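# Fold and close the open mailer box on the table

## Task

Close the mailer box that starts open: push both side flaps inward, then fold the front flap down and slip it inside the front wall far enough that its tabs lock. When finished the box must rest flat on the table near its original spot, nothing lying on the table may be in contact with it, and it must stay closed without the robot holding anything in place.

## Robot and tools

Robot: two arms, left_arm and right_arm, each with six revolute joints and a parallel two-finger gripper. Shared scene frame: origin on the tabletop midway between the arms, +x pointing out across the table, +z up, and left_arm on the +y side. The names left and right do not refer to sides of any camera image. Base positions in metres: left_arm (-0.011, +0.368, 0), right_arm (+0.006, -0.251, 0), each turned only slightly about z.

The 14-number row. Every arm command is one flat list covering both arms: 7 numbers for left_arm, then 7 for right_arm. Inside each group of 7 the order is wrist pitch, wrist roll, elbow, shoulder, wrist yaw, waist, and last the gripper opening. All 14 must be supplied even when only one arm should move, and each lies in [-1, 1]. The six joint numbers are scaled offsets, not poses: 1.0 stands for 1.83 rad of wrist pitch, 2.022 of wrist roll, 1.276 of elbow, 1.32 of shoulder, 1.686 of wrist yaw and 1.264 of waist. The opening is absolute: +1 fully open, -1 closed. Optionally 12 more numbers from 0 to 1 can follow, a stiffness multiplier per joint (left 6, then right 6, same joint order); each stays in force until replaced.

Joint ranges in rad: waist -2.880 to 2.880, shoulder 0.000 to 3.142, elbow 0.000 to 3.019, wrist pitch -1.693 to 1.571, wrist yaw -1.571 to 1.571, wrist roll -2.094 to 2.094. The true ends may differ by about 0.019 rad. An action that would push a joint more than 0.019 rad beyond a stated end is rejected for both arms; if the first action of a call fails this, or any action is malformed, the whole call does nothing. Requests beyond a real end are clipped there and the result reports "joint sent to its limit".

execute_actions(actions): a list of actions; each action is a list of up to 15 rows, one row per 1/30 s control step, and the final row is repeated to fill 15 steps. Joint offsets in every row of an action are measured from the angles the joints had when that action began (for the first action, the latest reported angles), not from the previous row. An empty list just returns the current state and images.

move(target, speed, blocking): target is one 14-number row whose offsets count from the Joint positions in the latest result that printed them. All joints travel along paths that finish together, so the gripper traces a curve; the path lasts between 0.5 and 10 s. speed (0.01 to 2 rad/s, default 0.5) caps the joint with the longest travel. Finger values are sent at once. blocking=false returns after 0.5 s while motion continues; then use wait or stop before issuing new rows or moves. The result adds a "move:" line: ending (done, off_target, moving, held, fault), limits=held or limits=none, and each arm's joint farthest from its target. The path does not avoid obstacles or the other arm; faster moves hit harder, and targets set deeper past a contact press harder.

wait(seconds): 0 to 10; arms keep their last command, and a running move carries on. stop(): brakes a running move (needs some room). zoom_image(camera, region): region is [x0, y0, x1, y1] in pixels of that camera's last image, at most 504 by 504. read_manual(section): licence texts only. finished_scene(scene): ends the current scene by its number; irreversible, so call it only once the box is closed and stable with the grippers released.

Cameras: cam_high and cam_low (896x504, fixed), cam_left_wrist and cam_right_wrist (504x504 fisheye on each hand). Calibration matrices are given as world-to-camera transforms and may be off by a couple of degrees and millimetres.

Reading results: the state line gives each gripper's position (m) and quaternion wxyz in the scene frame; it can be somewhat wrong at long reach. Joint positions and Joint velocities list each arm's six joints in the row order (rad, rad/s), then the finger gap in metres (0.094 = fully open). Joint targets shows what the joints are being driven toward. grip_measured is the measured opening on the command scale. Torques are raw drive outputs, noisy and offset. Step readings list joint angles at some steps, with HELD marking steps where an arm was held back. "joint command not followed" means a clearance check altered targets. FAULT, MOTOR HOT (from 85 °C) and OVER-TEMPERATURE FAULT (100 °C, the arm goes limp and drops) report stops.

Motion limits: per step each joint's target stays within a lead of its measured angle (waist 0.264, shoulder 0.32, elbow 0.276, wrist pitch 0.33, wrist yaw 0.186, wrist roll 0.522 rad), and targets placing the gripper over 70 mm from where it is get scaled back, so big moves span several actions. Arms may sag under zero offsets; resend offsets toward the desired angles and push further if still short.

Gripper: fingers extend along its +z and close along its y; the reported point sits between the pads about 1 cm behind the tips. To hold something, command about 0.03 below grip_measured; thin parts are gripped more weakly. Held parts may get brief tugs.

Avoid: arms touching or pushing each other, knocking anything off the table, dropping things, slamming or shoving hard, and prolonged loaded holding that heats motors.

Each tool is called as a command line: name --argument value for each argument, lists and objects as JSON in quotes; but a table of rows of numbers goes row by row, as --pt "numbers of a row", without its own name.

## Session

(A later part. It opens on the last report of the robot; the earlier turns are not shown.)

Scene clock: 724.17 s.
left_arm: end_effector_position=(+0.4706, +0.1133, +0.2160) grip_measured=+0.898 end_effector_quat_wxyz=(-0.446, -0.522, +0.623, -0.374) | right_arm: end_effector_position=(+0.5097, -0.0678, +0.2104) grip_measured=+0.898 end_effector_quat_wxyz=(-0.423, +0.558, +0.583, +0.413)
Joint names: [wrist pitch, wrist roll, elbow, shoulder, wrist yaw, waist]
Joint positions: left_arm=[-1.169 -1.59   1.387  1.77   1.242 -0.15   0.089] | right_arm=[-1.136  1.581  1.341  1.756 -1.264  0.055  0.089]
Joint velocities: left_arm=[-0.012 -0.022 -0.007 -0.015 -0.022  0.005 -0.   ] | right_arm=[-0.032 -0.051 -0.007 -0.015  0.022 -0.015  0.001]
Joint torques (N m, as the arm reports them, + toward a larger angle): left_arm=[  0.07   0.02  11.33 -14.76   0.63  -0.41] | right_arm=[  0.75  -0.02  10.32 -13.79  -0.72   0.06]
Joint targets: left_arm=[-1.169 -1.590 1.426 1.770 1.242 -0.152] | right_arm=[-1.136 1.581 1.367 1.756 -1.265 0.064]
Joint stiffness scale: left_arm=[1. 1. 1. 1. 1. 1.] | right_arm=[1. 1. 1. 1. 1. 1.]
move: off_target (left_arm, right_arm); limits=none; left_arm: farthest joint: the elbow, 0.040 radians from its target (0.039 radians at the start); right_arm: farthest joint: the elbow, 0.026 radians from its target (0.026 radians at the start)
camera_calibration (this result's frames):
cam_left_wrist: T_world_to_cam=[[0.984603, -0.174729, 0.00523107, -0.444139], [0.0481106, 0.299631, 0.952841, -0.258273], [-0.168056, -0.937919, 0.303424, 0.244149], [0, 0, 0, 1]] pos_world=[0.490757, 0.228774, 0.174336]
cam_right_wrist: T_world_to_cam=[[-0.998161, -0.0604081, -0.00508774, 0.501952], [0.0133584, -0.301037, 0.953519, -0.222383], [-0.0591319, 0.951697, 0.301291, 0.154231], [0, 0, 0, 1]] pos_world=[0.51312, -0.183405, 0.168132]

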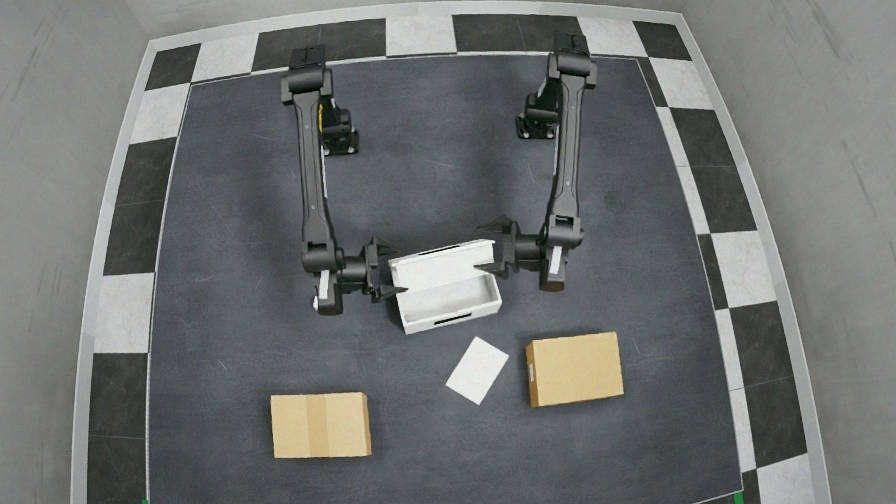

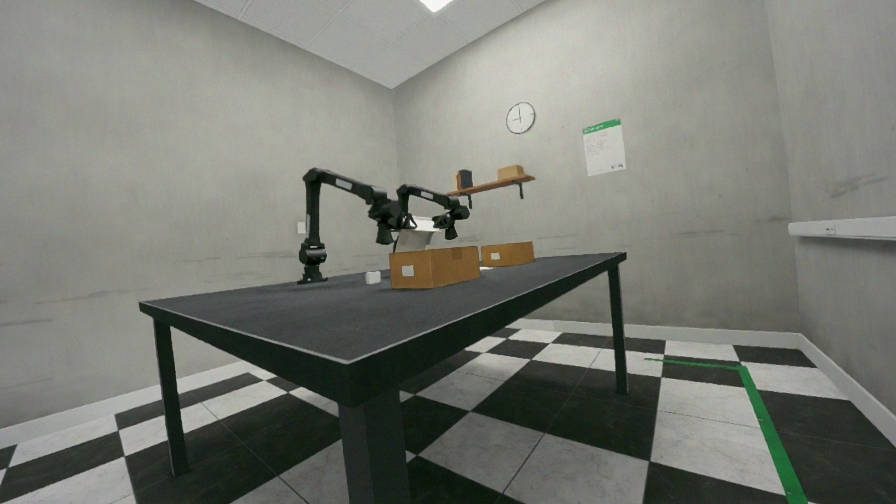

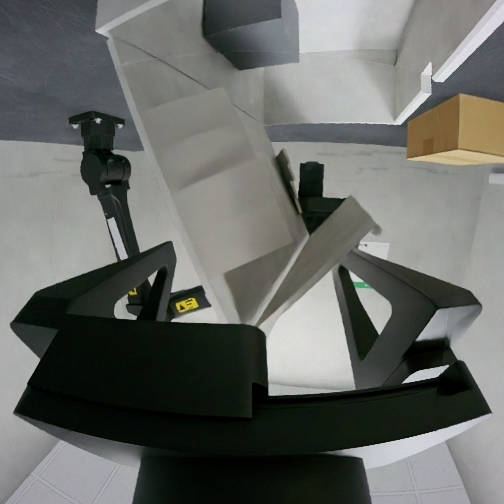

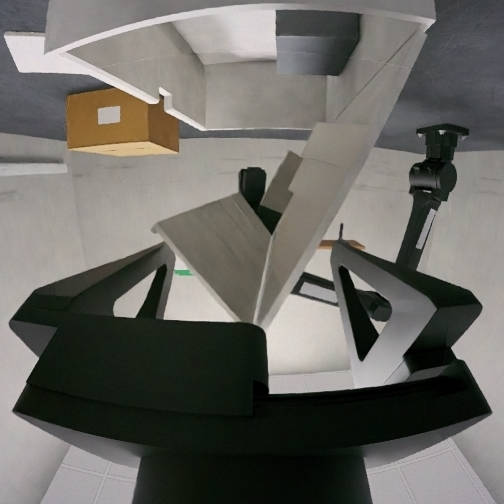

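execute_actions --actions '[[[0,0,0.03,0,0,0,0.6,0,0,0.02,0,0,0,0.6]],[[0,0,0.03,0,0,0,0.35,0,0,0.02,0,0,0,0.35]],[[0,0,0.03,0,0,0,0.15,0,0,0.02,0,0,0,0.15]]]'

move --target '[0.03,-0.155,0.085,0.1,0,0.024,0.15,0.03,0.155,0.08,0.095,0,0.01,0.15]' --speed 0.12

zoom_image --camera "cam_high" --region '[320, 200, 570, 350]'

Scene clock: 738.67 s.
left_arm: end_effector_position=(+0.4706, +0.1133, +0.2160) grip_measured=+0.152 end_effector_quat_wxyz=(-0.446, -0.522, +0.623, -0.374) | right_arm: end_effector_position=(+0.5097, -0.0678, +0.2104) grip_measured=+0.152 end_effector_quat_wxyz=(-0.423, +0.558, +0.583, +0.413)
Joint names: [wrist pitch, wrist roll, elbow, shoulder, wrist yaw, waist]
Joint positions: left_arm=[-1.169 -1.59   1.387  1.77   1.242 -0.15   0.054] | right_arm=[-1.136  1.581  1.341  1.756 -1.264  0.055  0.054]
Joint velocities: left_arm=[-0.007 -0.022  0.002 -0.015 -0.007  0.005  0.001] | right_arm=[ 0.017 -0.066  0.012 -0.015 -0.022 -0.005 -0.   ]
Joint torques (N m, as the arm reports them, + toward a larger angle): left_arm=[  0.07   0.02  11.22 -14.69   0.63  -0.12] | right_arm=[  0.68   0.02  10.29 -14.02  -0.71  -0.24]
Joint targets: left_arm=[-1.169 -1.590 1.425 1.770 1.242 -0.150] | right_arm=[-1.136 1.581 1.367 1.756 -1.264 0.055]
Joint stiffness scale: left_arm=[1. 1. 1. 1. 1. 1.] | right_arm=[1. 1. 1. 1. 1. 1.]
Step readings (joint positions; steps 1 to 15: 1st action; 16 to 30: 2nd action; 31 to 45: 3rd action):
0: left_arm=[-1.169 -1.590 1.387 1.770 1.242 -0.150] | right_arm=[-1.136 1.581 1.341 1.756 -1.264 0.055]
1: left_arm=[-1.169 -1.590 1.387 1.770 1.242 -0.150] | right_arm=[-1.136 1.581 1.341 1.756 -1.264 0.055]
2: left_arm=[-1.169 -1.590 1.387 1.770 1.242 -0.150] | right_arm=[-1.136 1.581 1.341 1.756 -1.264 0.055]
4: left_arm=[-1.169 -1.590 1.387 1.770 1.242 -0.150] | right_arm=[-1.136 1.581 1.341 1.756 -1.264 0.055]
8: left_arm=[-1.169 -1.590 1.387 1.770 1.242 -0.150] | right_arm=[-1.136 1.581 1.341 1.756 -1.264 0.055]
15: left_arm=[-1.169 -1.590 1.387 1.770 1.242 -0.150] | right_arm=[-1.136 1.581 1.341 1.756 -1.264 0.055]
16: left_arm=[-1.169 -1.590 1.387 1.770 1.242 -0.150] | right_arm=[-1.136 1.581 1.341 1.756 -1.264 0.055]
17: left_arm=[-1.169 -1.590 1.387 1.770 1.242 -0.150] | right_arm=[-1.136 1.581 1.341 1.756 -1.264 0.055]
19: left_arm=[-1.169 -1.590 1.387 1.770 1.242 -0.150] | right_arm=[-1.136 1.581 1.341 1.756 -1.264 0.055]
23: left_arm=[-1.169 -1.590 1.387 1.770 1.242 -0.150] | right_arm=[-1.136 1.581 1.341 1.756 -1.264 0.055]
30: left_arm=[-1.169 -1.590 1.387 1.770 1.242 -0.150] | right_arm=[-1.136 1.581 1.341 1.756 -1.264 0.055]
31: left_arm=[-1.169 -1.590 1.387 1.770 1.242 -0.150] | right_arm=[-1.136 1.581 1.341 1.756 -1.264 0.055]
32: left_arm=[-1.169 -1.590 1.387 1.770 1.242 -0.150] | right_arm=[-1.136 1.581 1.341 1.756 -1.264 0.055]
34: left_arm=[-1.169 -1.590 1.387 1.770 1.242 -0.150] | right_arm=[-1.136 1.581 1.341 1.756 -1.264 0.055]
38: left_arm=[-1.169 -1.590 1.387 1.770 1.242 -0.150] | right_arm=[-1.136 1.581 1.341 1.756 -1.264 0.055]
45: Joint positions above
camera_calibration (this result's frames):
cam_left_wrist: T_world_to_cam=[[0.984603, -0.174729, 0.00523107, -0.444139], [0.0481106, 0.299631, 0.952841, -0.258273], [-0.168056, -0.937919, 0.303424, 0.244149], [0, 0, 0, 1]] pos_world=[0.490757, 0.228774, 0.174336]
cam_right_wrist: T_world_to_cam=[[-0.998161, -0.0604081, -0.00508774, 0.501952], [0.0133584, -0.301037, 0.953519, -0.222383], [-0.0591319, 0.951697, 0.301291, 0.154231], [0, 0, 0, 1]] pos_world=[0.51312, -0.183405, 0.168132]

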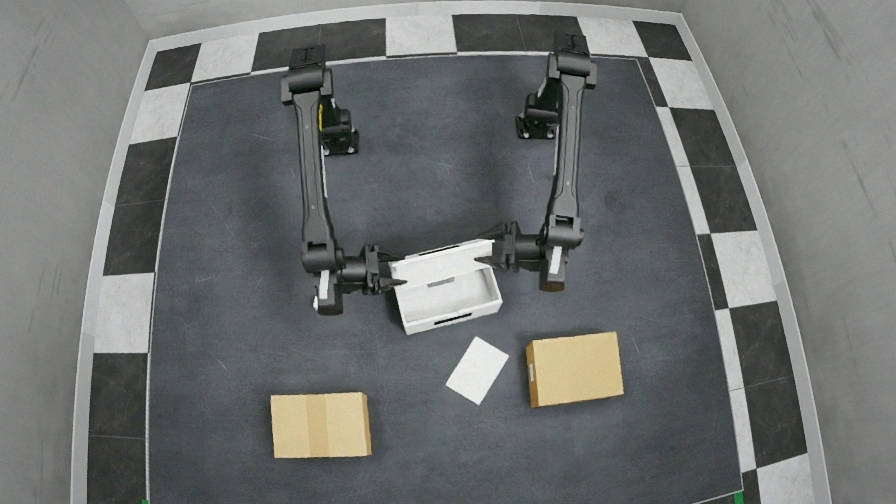

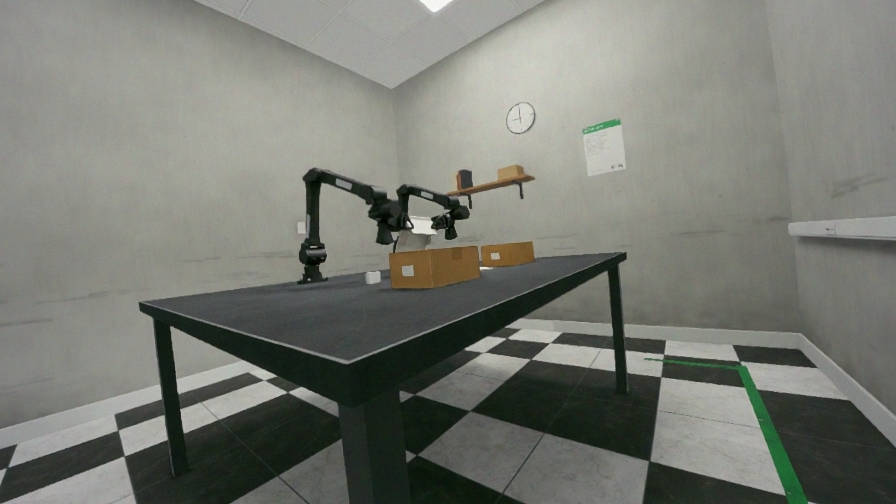

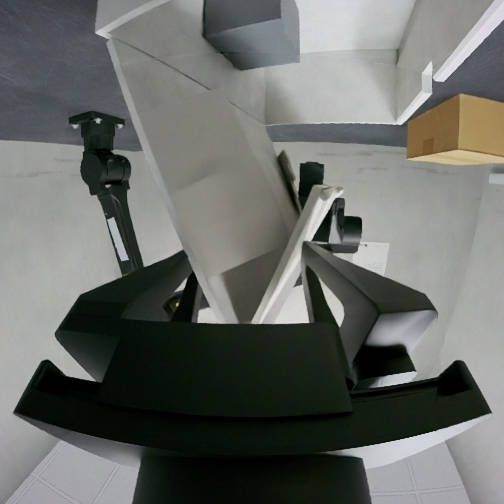

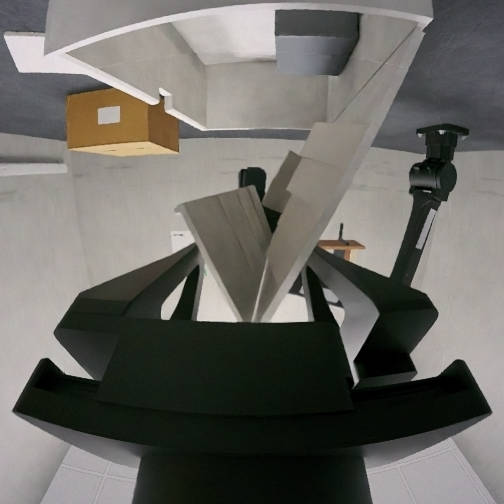

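Scene clock: 741.83 s.
left_arm: end_effector_position=(+0.5072, +0.1194, +0.1817) grip_measured=+0.152 end_effector_quat_wxyz=(+0.494, +0.615, -0.532, +0.309) | right_arm: end_effector_position=(+0.5392, -0.0667, +0.1755) grip_measured=+0.152 end_effector_quat_wxyz=(-0.482, +0.641, +0.490, +0.342)
Joint names: [wrist pitch, wrist roll, elbow, shoulder, wrist yaw, waist]
Joint positions: left_arm=[-1.123 -1.888  1.45   1.881  1.244 -0.127  0.054] | right_arm=[-1.096  1.882  1.401  1.867 -1.264  0.055  0.054]
Joint velocities: left_arm=[ 0.012 -0.125 -0.012 -0.005 -0.007 -0.024 -0.001] | right_arm=[-0.007  0.007 -0.002 -0.015 -0.081 -0.015  0.001]
Joint torques (N m, as the arm reports them, + toward a larger angle): left_arm=[  0.44  -0.13  11.65 -14.23   0.57   0.45] | right_arm=[  1.32   0.14  11.55 -13.92  -0.71   0.98]
Joint targets: left_arm=[-1.114 -1.904 1.495 1.902 1.243 -0.120] | right_arm=[-1.082 1.894 1.443 1.882 -1.264 0.068]
Joint stiffness scale: left_arm=[1. 1. 1. 1. 1. 1.] | right_arm=[1. 1. 1. 1. 1. 1.]
move: off_target (left_arm, right_arm); limits=none; left_arm: farthest joint: the elbow, 0.046 radians from its target (0.109 radians at the start); right_arm: farthest joint: the elbow, 0.042 radians from its target (0.102 radians at the start)
camera_calibration (this result's frames):
cam_left_wrist: T_world_to_cam=[[0.96037, -0.052543, -0.273731, -0.430504], [0.277381, 0.276602, 0.920082, -0.336744], [0.0273706, -0.959547, 0.280215, 0.174046], [0, 0, 0, 1]] pos_world=[0.502085, 0.237529, 0.14322]
cam_right_wrist: T_world_to_cam=[[-0.95718, 0.0306571, 0.287867, 0.463832], [0.265433, -0.303972, 0.914957, -0.318507], [0.115553, 0.952187, 0.282819, 0.0744576], [0, 0, 0, 1]] pos_world=[0.519909, -0.181935, 0.136841]

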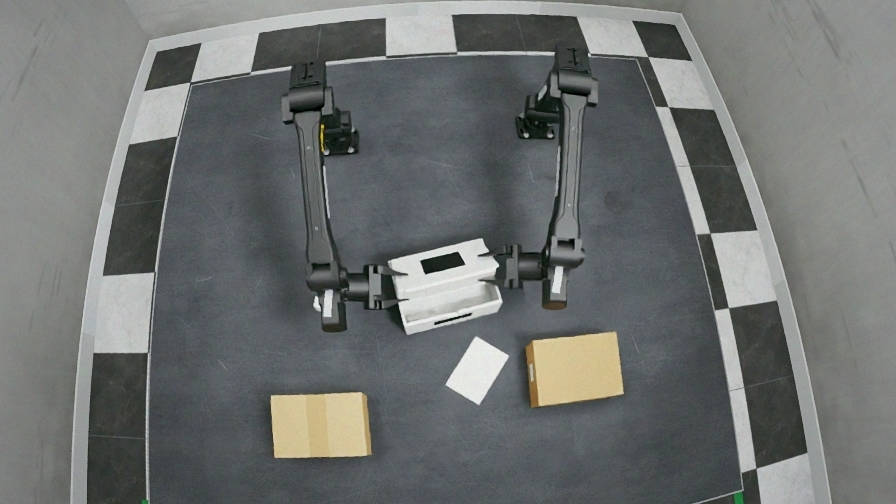

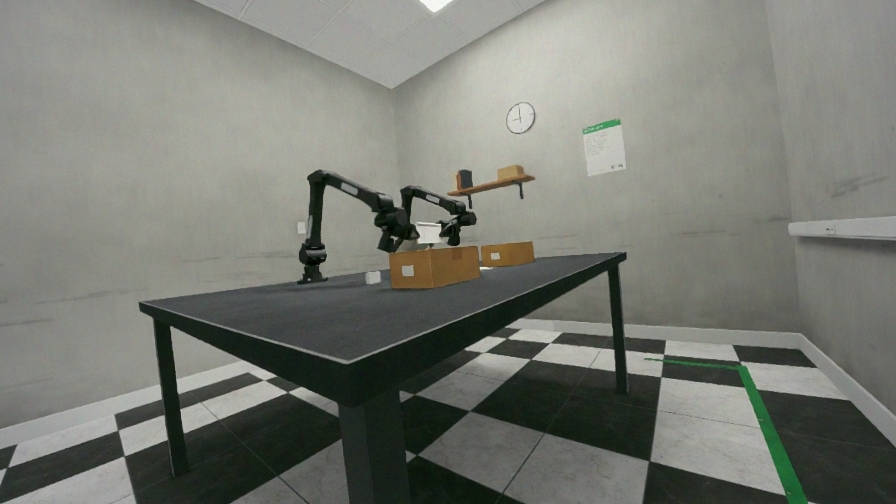

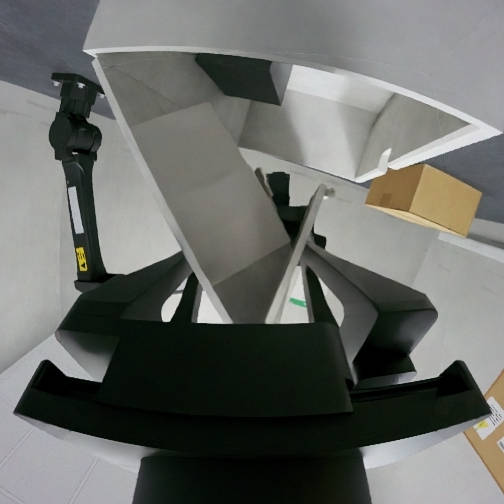

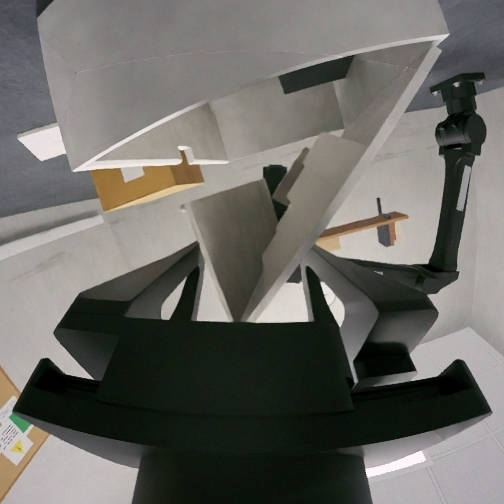

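Region (320, 200, 570, 350) of cam_high's 896x504 image, scaled by 2.016, with more detail than that image has; it fills the top 302 rows of this view, and the rest is white.

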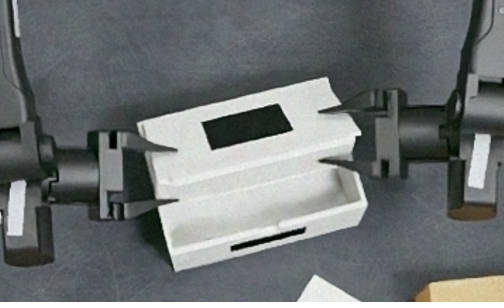

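move --target '[-0.015,-0.098,0.078,0.093,0,0.016,0.15,-0.015,0.1,0.075,0.088,0,0.01,0.15]' --speed 0.08

zoom_image --camera "cam_high" --region '[320, 200, 570, 350]'

Scene clock: 760.20 s.
left_arm: end_effector_position=(+0.5272, +0.1234, +0.1467) grip_measured=+0.152 end_effector_quat_wxyz=(+0.530, +0.674, -0.454, +0.242) | right_arm: end_effector_position=(+0.5566, -0.0660, +0.1414) grip_measured=+0.152 end_effector_quat_wxyz=(-0.525, +0.694, +0.411, +0.272)
Joint names: [wrist pitch, wrist roll, elbow, shoulder, wrist yaw, waist]
Joint positions: left_arm=[-1.142 -2.07   1.504  1.981  1.244 -0.115  0.054] | right_arm=[-1.114  2.073  1.457  1.967 -1.264  0.055  0.054]
Joint velocities: left_arm=[-0.012  0.051  0.007 -0.024 -0.022 -0.005 -0.   ] | right_arm=[-0.012 -0.022  0.007  0.024 -0.051 -0.005  0.   ]
Joint torques (N m, as the arm reports them, + toward a larger angle): left_arm=[ -0.46  -0.17  11.31 -15.09   0.63   0.44] | right_arm=[  0.13   0.19  10.89 -15.13  -0.74   0.55]
Joint targets: left_arm=[-1.150 -2.086 1.549 2.003 1.244 -0.107] | right_arm=[-1.123 2.084 1.497 1.983 -1.264 0.068]
Joint stiffness scale: left_arm=[1. 1. 1. 1. 1. 1.] | right_arm=[1. 1. 1. 1. 1. 1.]
move: off_target (left_arm, right_arm); limits=none; left_arm: farthest joint: the elbow, 0.045 radians from its target (0.100 radians at the start); right_arm: farthest joint: the elbow, 0.040 radians from its target (0.095 radians at the start)
camera_calibration (this result's frames):
cam_left_wrist: T_world_to_cam=[[0.871201, 0.0271979, -0.490172, -0.390166], [0.465684, 0.270256, 0.842674, -0.398351], [0.155391, -0.962404, 0.222782, 0.128465], [0, 0, 0, 1]] pos_world=[0.505457, 0.241903, 0.115812]
cam_right_wrist: T_world_to_cam=[[-0.85568, 0.0875008, 0.510055, 0.406089], [0.461875, -0.315423, 0.828963, -0.389638], [0.233418, 0.944909, 0.229486, 0.0229018], [0, 0, 0, 1]] pos_world=[0.5221, -0.180074, 0.110612]

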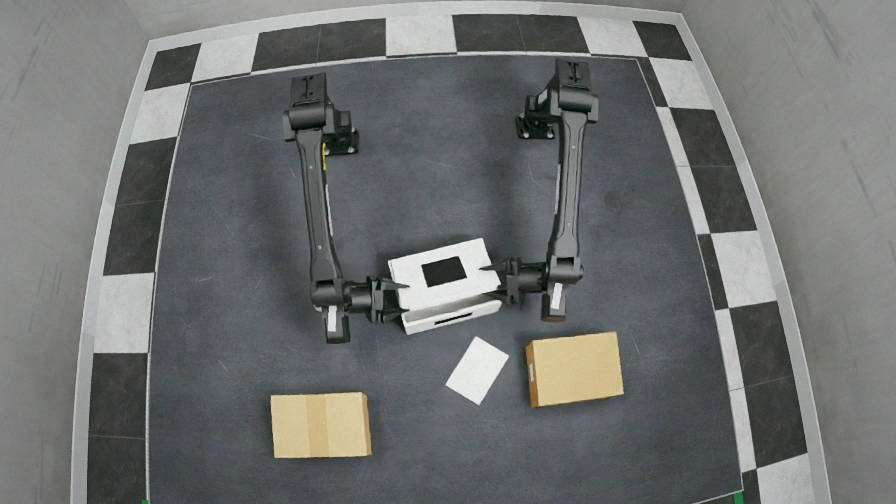

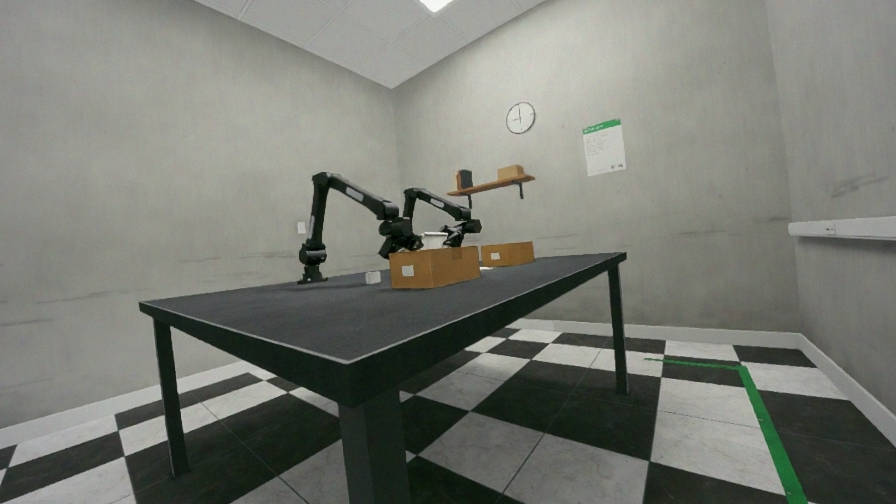

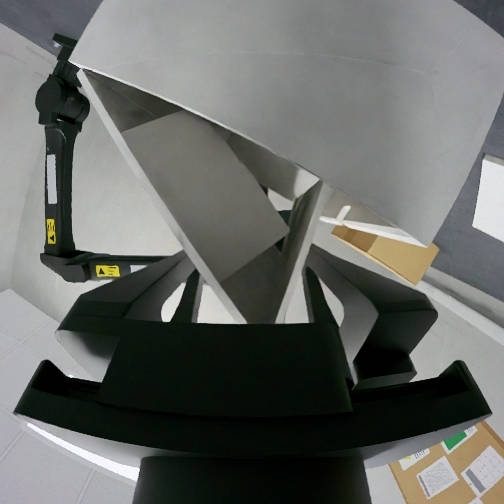

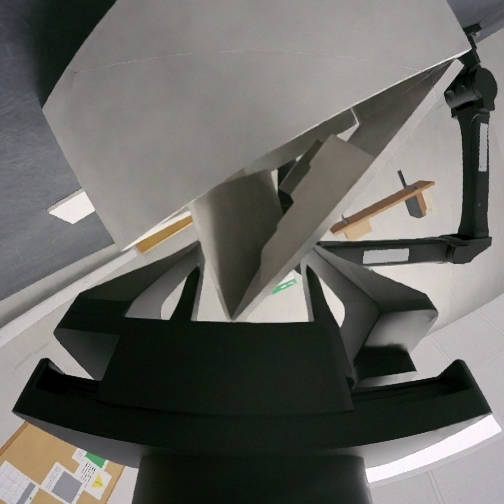

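Region (320, 200, 570, 350) of cam_high's 896x504 image, scaled by 2.016, with more detail than that image has; it fills the top 302 rows of this view, and the rest is white.

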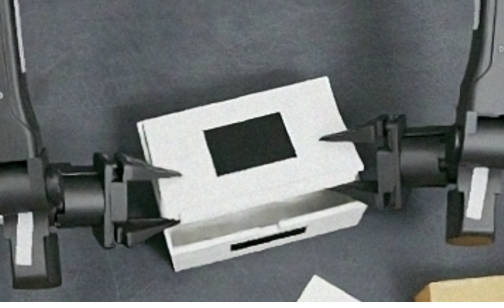

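move --target '[0.01,0,0.03,0.04,0,0,0.2,0.01,0,0.03,0.03,0,0,0.2]' --speed 0.04

move --target '[0,0.3,0.03,0,0,0,0.7,0,-0.3,0.03,0,0,0,0.7]' --speed 0.25

zoom_image --camera "cam_high" --region '[320, 200, 570, 350]'

Scene clock: 773.03 s.
left_arm: end_effector_position=(+0.5287, +0.1232, +0.1314) grip_measured=+0.198 end_effector_quat_wxyz=(+0.533, +0.677, -0.449, +0.236) | right_arm: end_effector_position=(+0.5584, -0.0659, +0.1302) grip_measured=+0.199 end_effector_quat_wxyz=(-0.528, +0.696, +0.407, +0.267)
Joint names: [wrist pitch, wrist roll, elbow, shoulder, wrist yaw, waist]
Joint positions: left_arm=[-1.133 -2.07   1.504  2.008  1.244 -0.115  0.056] | right_arm=[-1.107  2.073  1.459  1.99  -1.265  0.055  0.056]
Joint velocities: left_arm=[-0.002 -0.022 -0.007 -0.005  0.007  0.005 -0.001] | right_arm=[-0.002  0.051  0.007  0.005 -0.037  0.005  0.   ]
Joint torques (N m, as the arm reports them, + toward a larger angle): left_arm=[  0.29  -0.02  10.62 -15.32   0.64  -0.12] | right_arm=[  0.94   0.04  10.53 -14.71  -0.69  -0.01]
Joint targets: left_arm=[-1.124 -2.070 1.543 2.033 1.244 -0.115] | right_arm=[-1.096 2.073 1.495 2.007 -1.264 0.055]
Joint stiffness scale: left_arm=[1. 1. 1. 1. 1. 1.] | right_arm=[1. 1. 1. 1. 1. 1.]
move: off_target (left_arm, right_arm); limits=none; left_arm: farthest joint: the elbow, 0.038 radians from its target (0.038 radians at the start); right_arm: farthest joint: the elbow, 0.036 radians from its target (0.039 radians at the start)
camera_calibration (this result's frames):
cam_left_wrist: T_world_to_cam=[[0.861997, 0.0286692, -0.506102, -0.392151], [0.481142, 0.268015, 0.834668, -0.392912], [0.159572, -0.962988, 0.217234, 0.130034], [0, 0, 0, 1]] pos_world=[0.50633, 0.24177, 0.101235]
cam_right_wrist: T_world_to_cam=[[-0.848789, 0.0876973, 0.521409, 0.408038], [0.472847, -0.31536, 0.822778, -0.386489], [0.236587, 0.944911, 0.226207, 0.0236156], [0, 0, 0, 1]] pos_world=[0.523501, -0.179982, 0.0998982]

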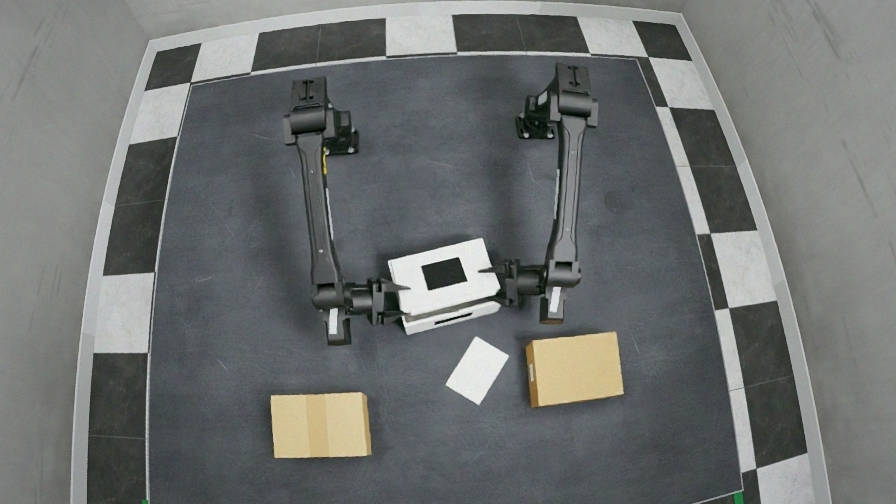

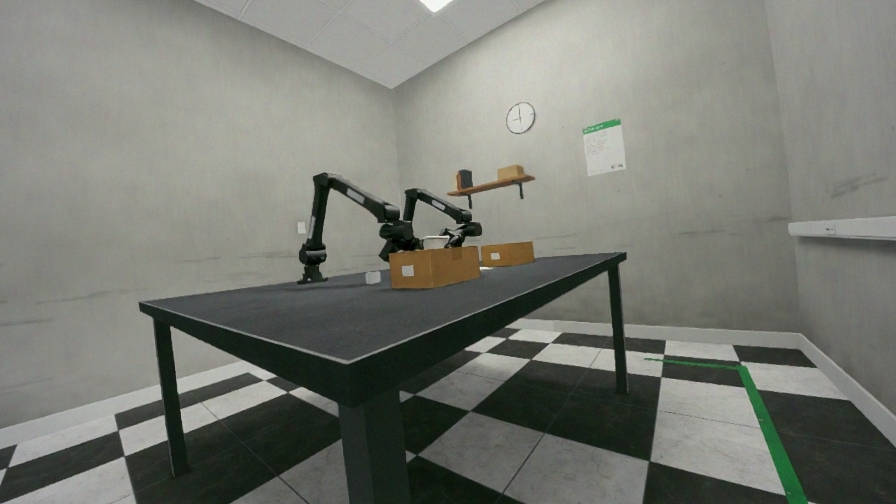

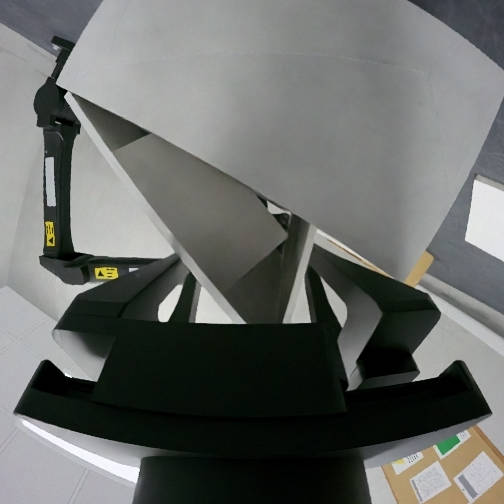

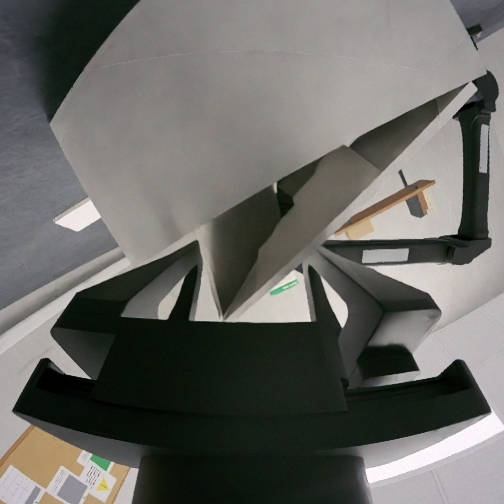

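Scene clock: 776.07 s.
left_arm: end_effector_position=(+0.5273, +0.1225, +0.1369) grip_measured=+0.701 end_effector_quat_wxyz=(+0.472, +0.554, -0.588, +0.354) | right_arm: end_effector_position=(+0.5587, -0.0651, +0.1410) grip_measured=+0.699 end_effector_quat_wxyz=(-0.432, +0.548, +0.586, +0.413)
Joint names: [wrist pitch, wrist roll, elbow, shoulder, wrist yaw, waist]
Joint positions: left_arm=[-1.15  -1.601  1.507  2.005  1.26  -0.115  0.08 ] | right_arm=[-1.112  1.502  1.462  1.976 -1.28   0.055  0.08 ]
Joint velocities: left_arm=[ 0.007 -0.022 -0.012 -0.005 -0.007  0.005  0.   ] | right_arm=[ 0.007  0.037 -0.007  0.015  0.037 -0.005  0.   ]
Joint torques (N m, as the arm reports them, + toward a larger angle): left_arm=[  0.69   1.27  10.49 -16.86  -0.07  -0.1 ] | right_arm=[  0.98  -0.42  10.59 -14.72  -0.13   0.12]
Joint targets: left_arm=[-1.133 -1.464 1.543 2.008 1.244 -0.115] | right_arm=[-1.107 1.467 1.498 1.989 -1.265 0.055]
Joint stiffness scale: left_arm=[1. 1. 1. 1. 1. 1.] | right_arm=[1. 1. 1. 1. 1. 1.]
move: off_target (left_arm, right_arm); limits=none; left_arm: farthest joint: the wrist roll, 0.137 radians from its target (0.607 radians at the start); right_arm: farthest joint: the wrist roll, 0.036 radians from its target (0.607 radians at the start)
camera_calibration (this result's frames):
cam_left_wrist: T_world_to_cam=[[0.985629, -0.13596, -0.100255, -0.488765], [0.137773, 0.303567, 0.942797, -0.23472], [-0.0977487, -0.94306, 0.317936, 0.24786], [0, 0, 0, 1]] pos_world=[0.538307, 0.238548, 0.0934886]
cam_right_wrist: T_world_to_cam=[[-0.996521, -0.0831011, -0.00631557, 0.548449], [0.0203027, -0.315562, 0.948688, -0.160248], [-0.08083, 0.945259, 0.316152, 0.185049], [0, 0, 0, 1]] pos_world=[0.564752, -0.179911, 0.0969857]

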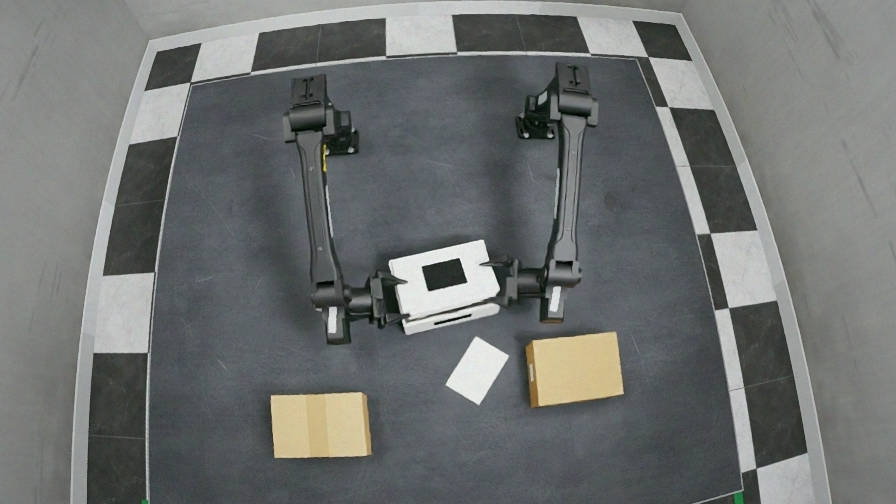

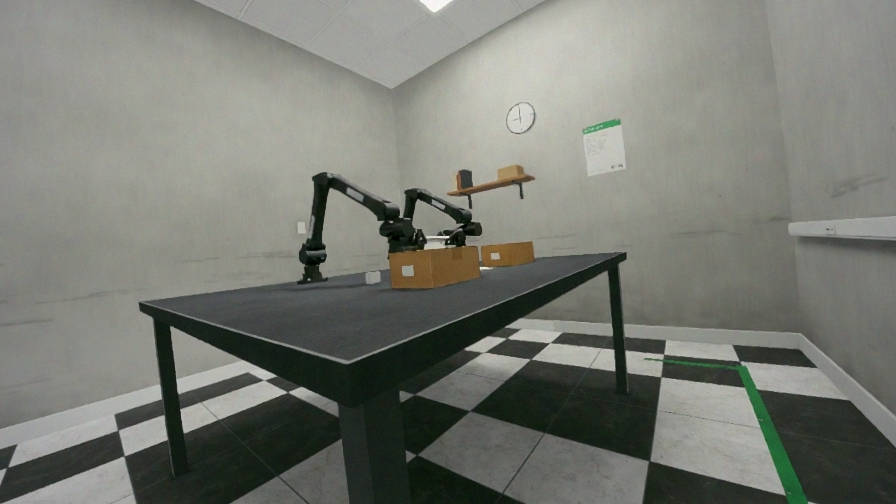

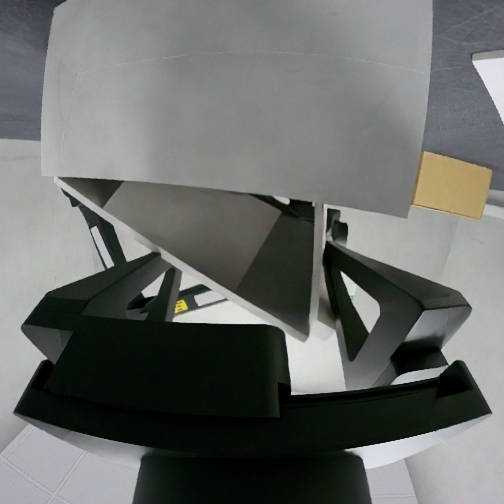

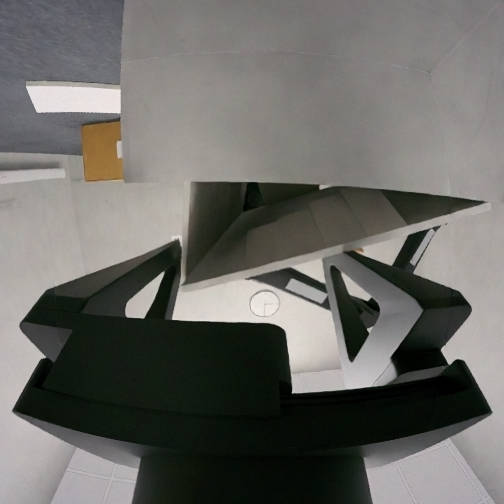

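Region (320, 200, 570, 350) of cam_high's 896x504 image, scaled by 2.016, with more detail than that image has; it fills the top 302 rows of this view, and the rest is white.

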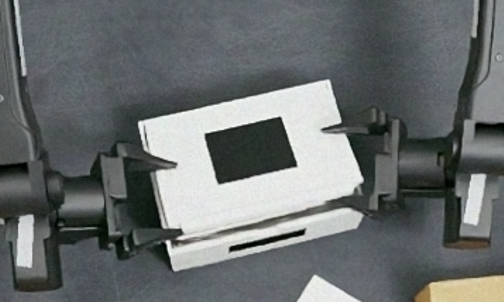

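execute_actions --actions '[]'

Scene clock: 804.80 s.
left_arm: end_effector_position=(+0.5273, +0.1225, +0.1369) grip_measured=+0.701 end_effector_quat_wxyz=(+0.472, +0.554, -0.588, +0.354) | right_arm: end_effector_position=(+0.5587, -0.0651, +0.1410) grip_measured=+0.699 end_effector_quat_wxyz=(-0.432, +0.548, +0.586, +0.413)
Joint names: [wrist pitch, wrist roll, elbow, shoulder, wrist yaw, waist]
Joint positions: left_arm=[-1.15  -1.601  1.507  2.005  1.26  -0.115  0.08 ] | right_arm=[-1.112  1.502  1.462  1.976 -1.28   0.055  0.08 ]
Joint velocities: left_arm=[ 0.002  0.007 -0.002 -0.005 -0.066 -0.005 -0.001] | right_arm=[-0.012  0.066 -0.002 -0.005 -0.066 -0.005  0.   ]
Joint torques (N m, as the arm reports them, + toward a larger angle): left_arm=[  0.69   1.27  10.48 -16.85  -0.07  -0.11] | right_arm=[  0.79  -0.44  10.55 -14.77  -0.16  -0.15]
Joint targets: left_arm=[-1.133 -1.464 1.543 2.008 1.244 -0.115] | right_arm=[-1.107 1.467 1.498 1.989 -1.265 0.055]
Joint stiffness scale: left_arm=[1. 1. 1. 1. 1. 1.] | right_arm=[1. 1. 1. 1. 1. 1.]
camera_calibration (this result's frames):
cam_left_wrist: T_world_to_cam=[[0.985629, -0.13596, -0.100255, -0.488765], [0.137773, 0.303567, 0.942797, -0.23472], [-0.0977487, -0.94306, 0.317936, 0.24786], [0, 0, 0, 1]] pos_world=[0.538307, 0.238548, 0.0934886]
cam_right_wrist: T_world_to_cam=[[-0.99651, -0.0832099, -0.00668091, 0.548487], [0.019991, -0.315579, 0.948689, -0.160075], [-0.0810487, 0.945244, 0.316141, 0.185172], [0, 0, 0, 1]] pos_world=[0.56478, -0.179909, 0.0969856]

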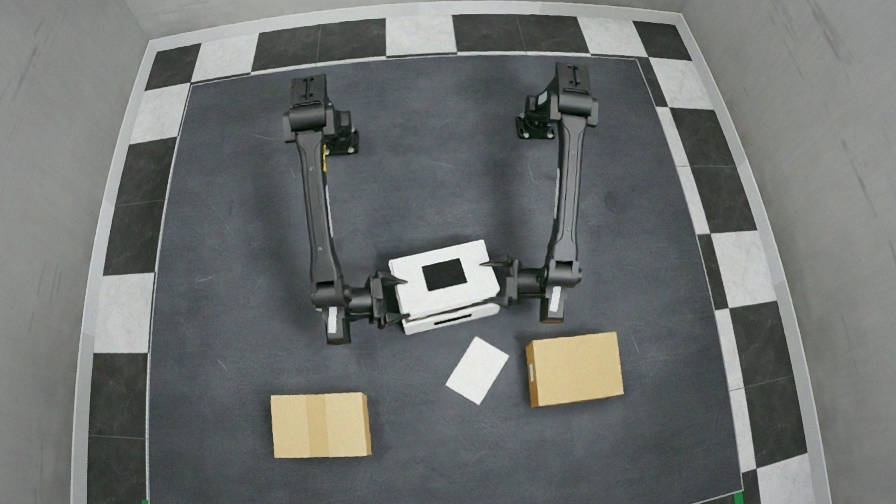

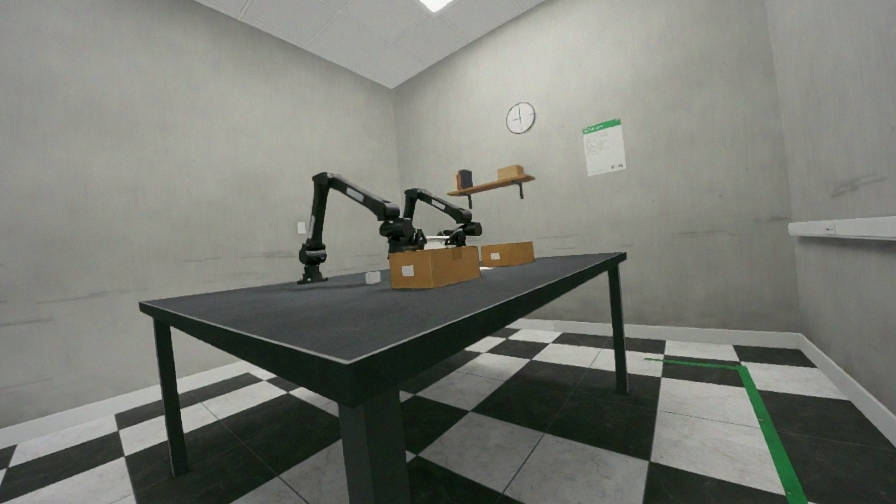

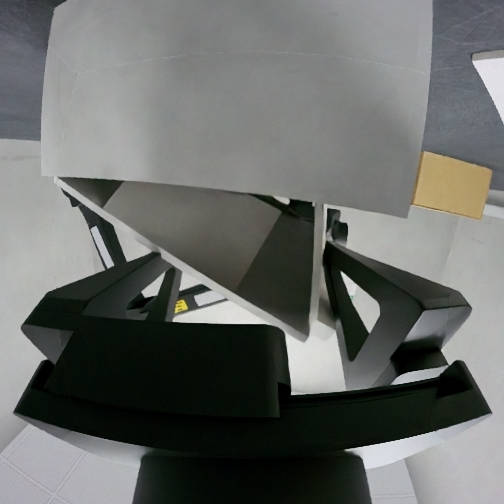

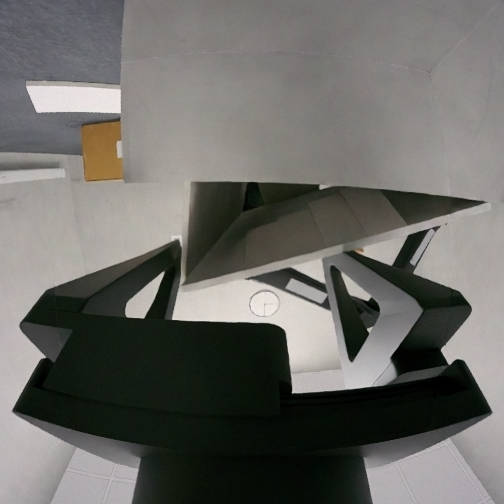

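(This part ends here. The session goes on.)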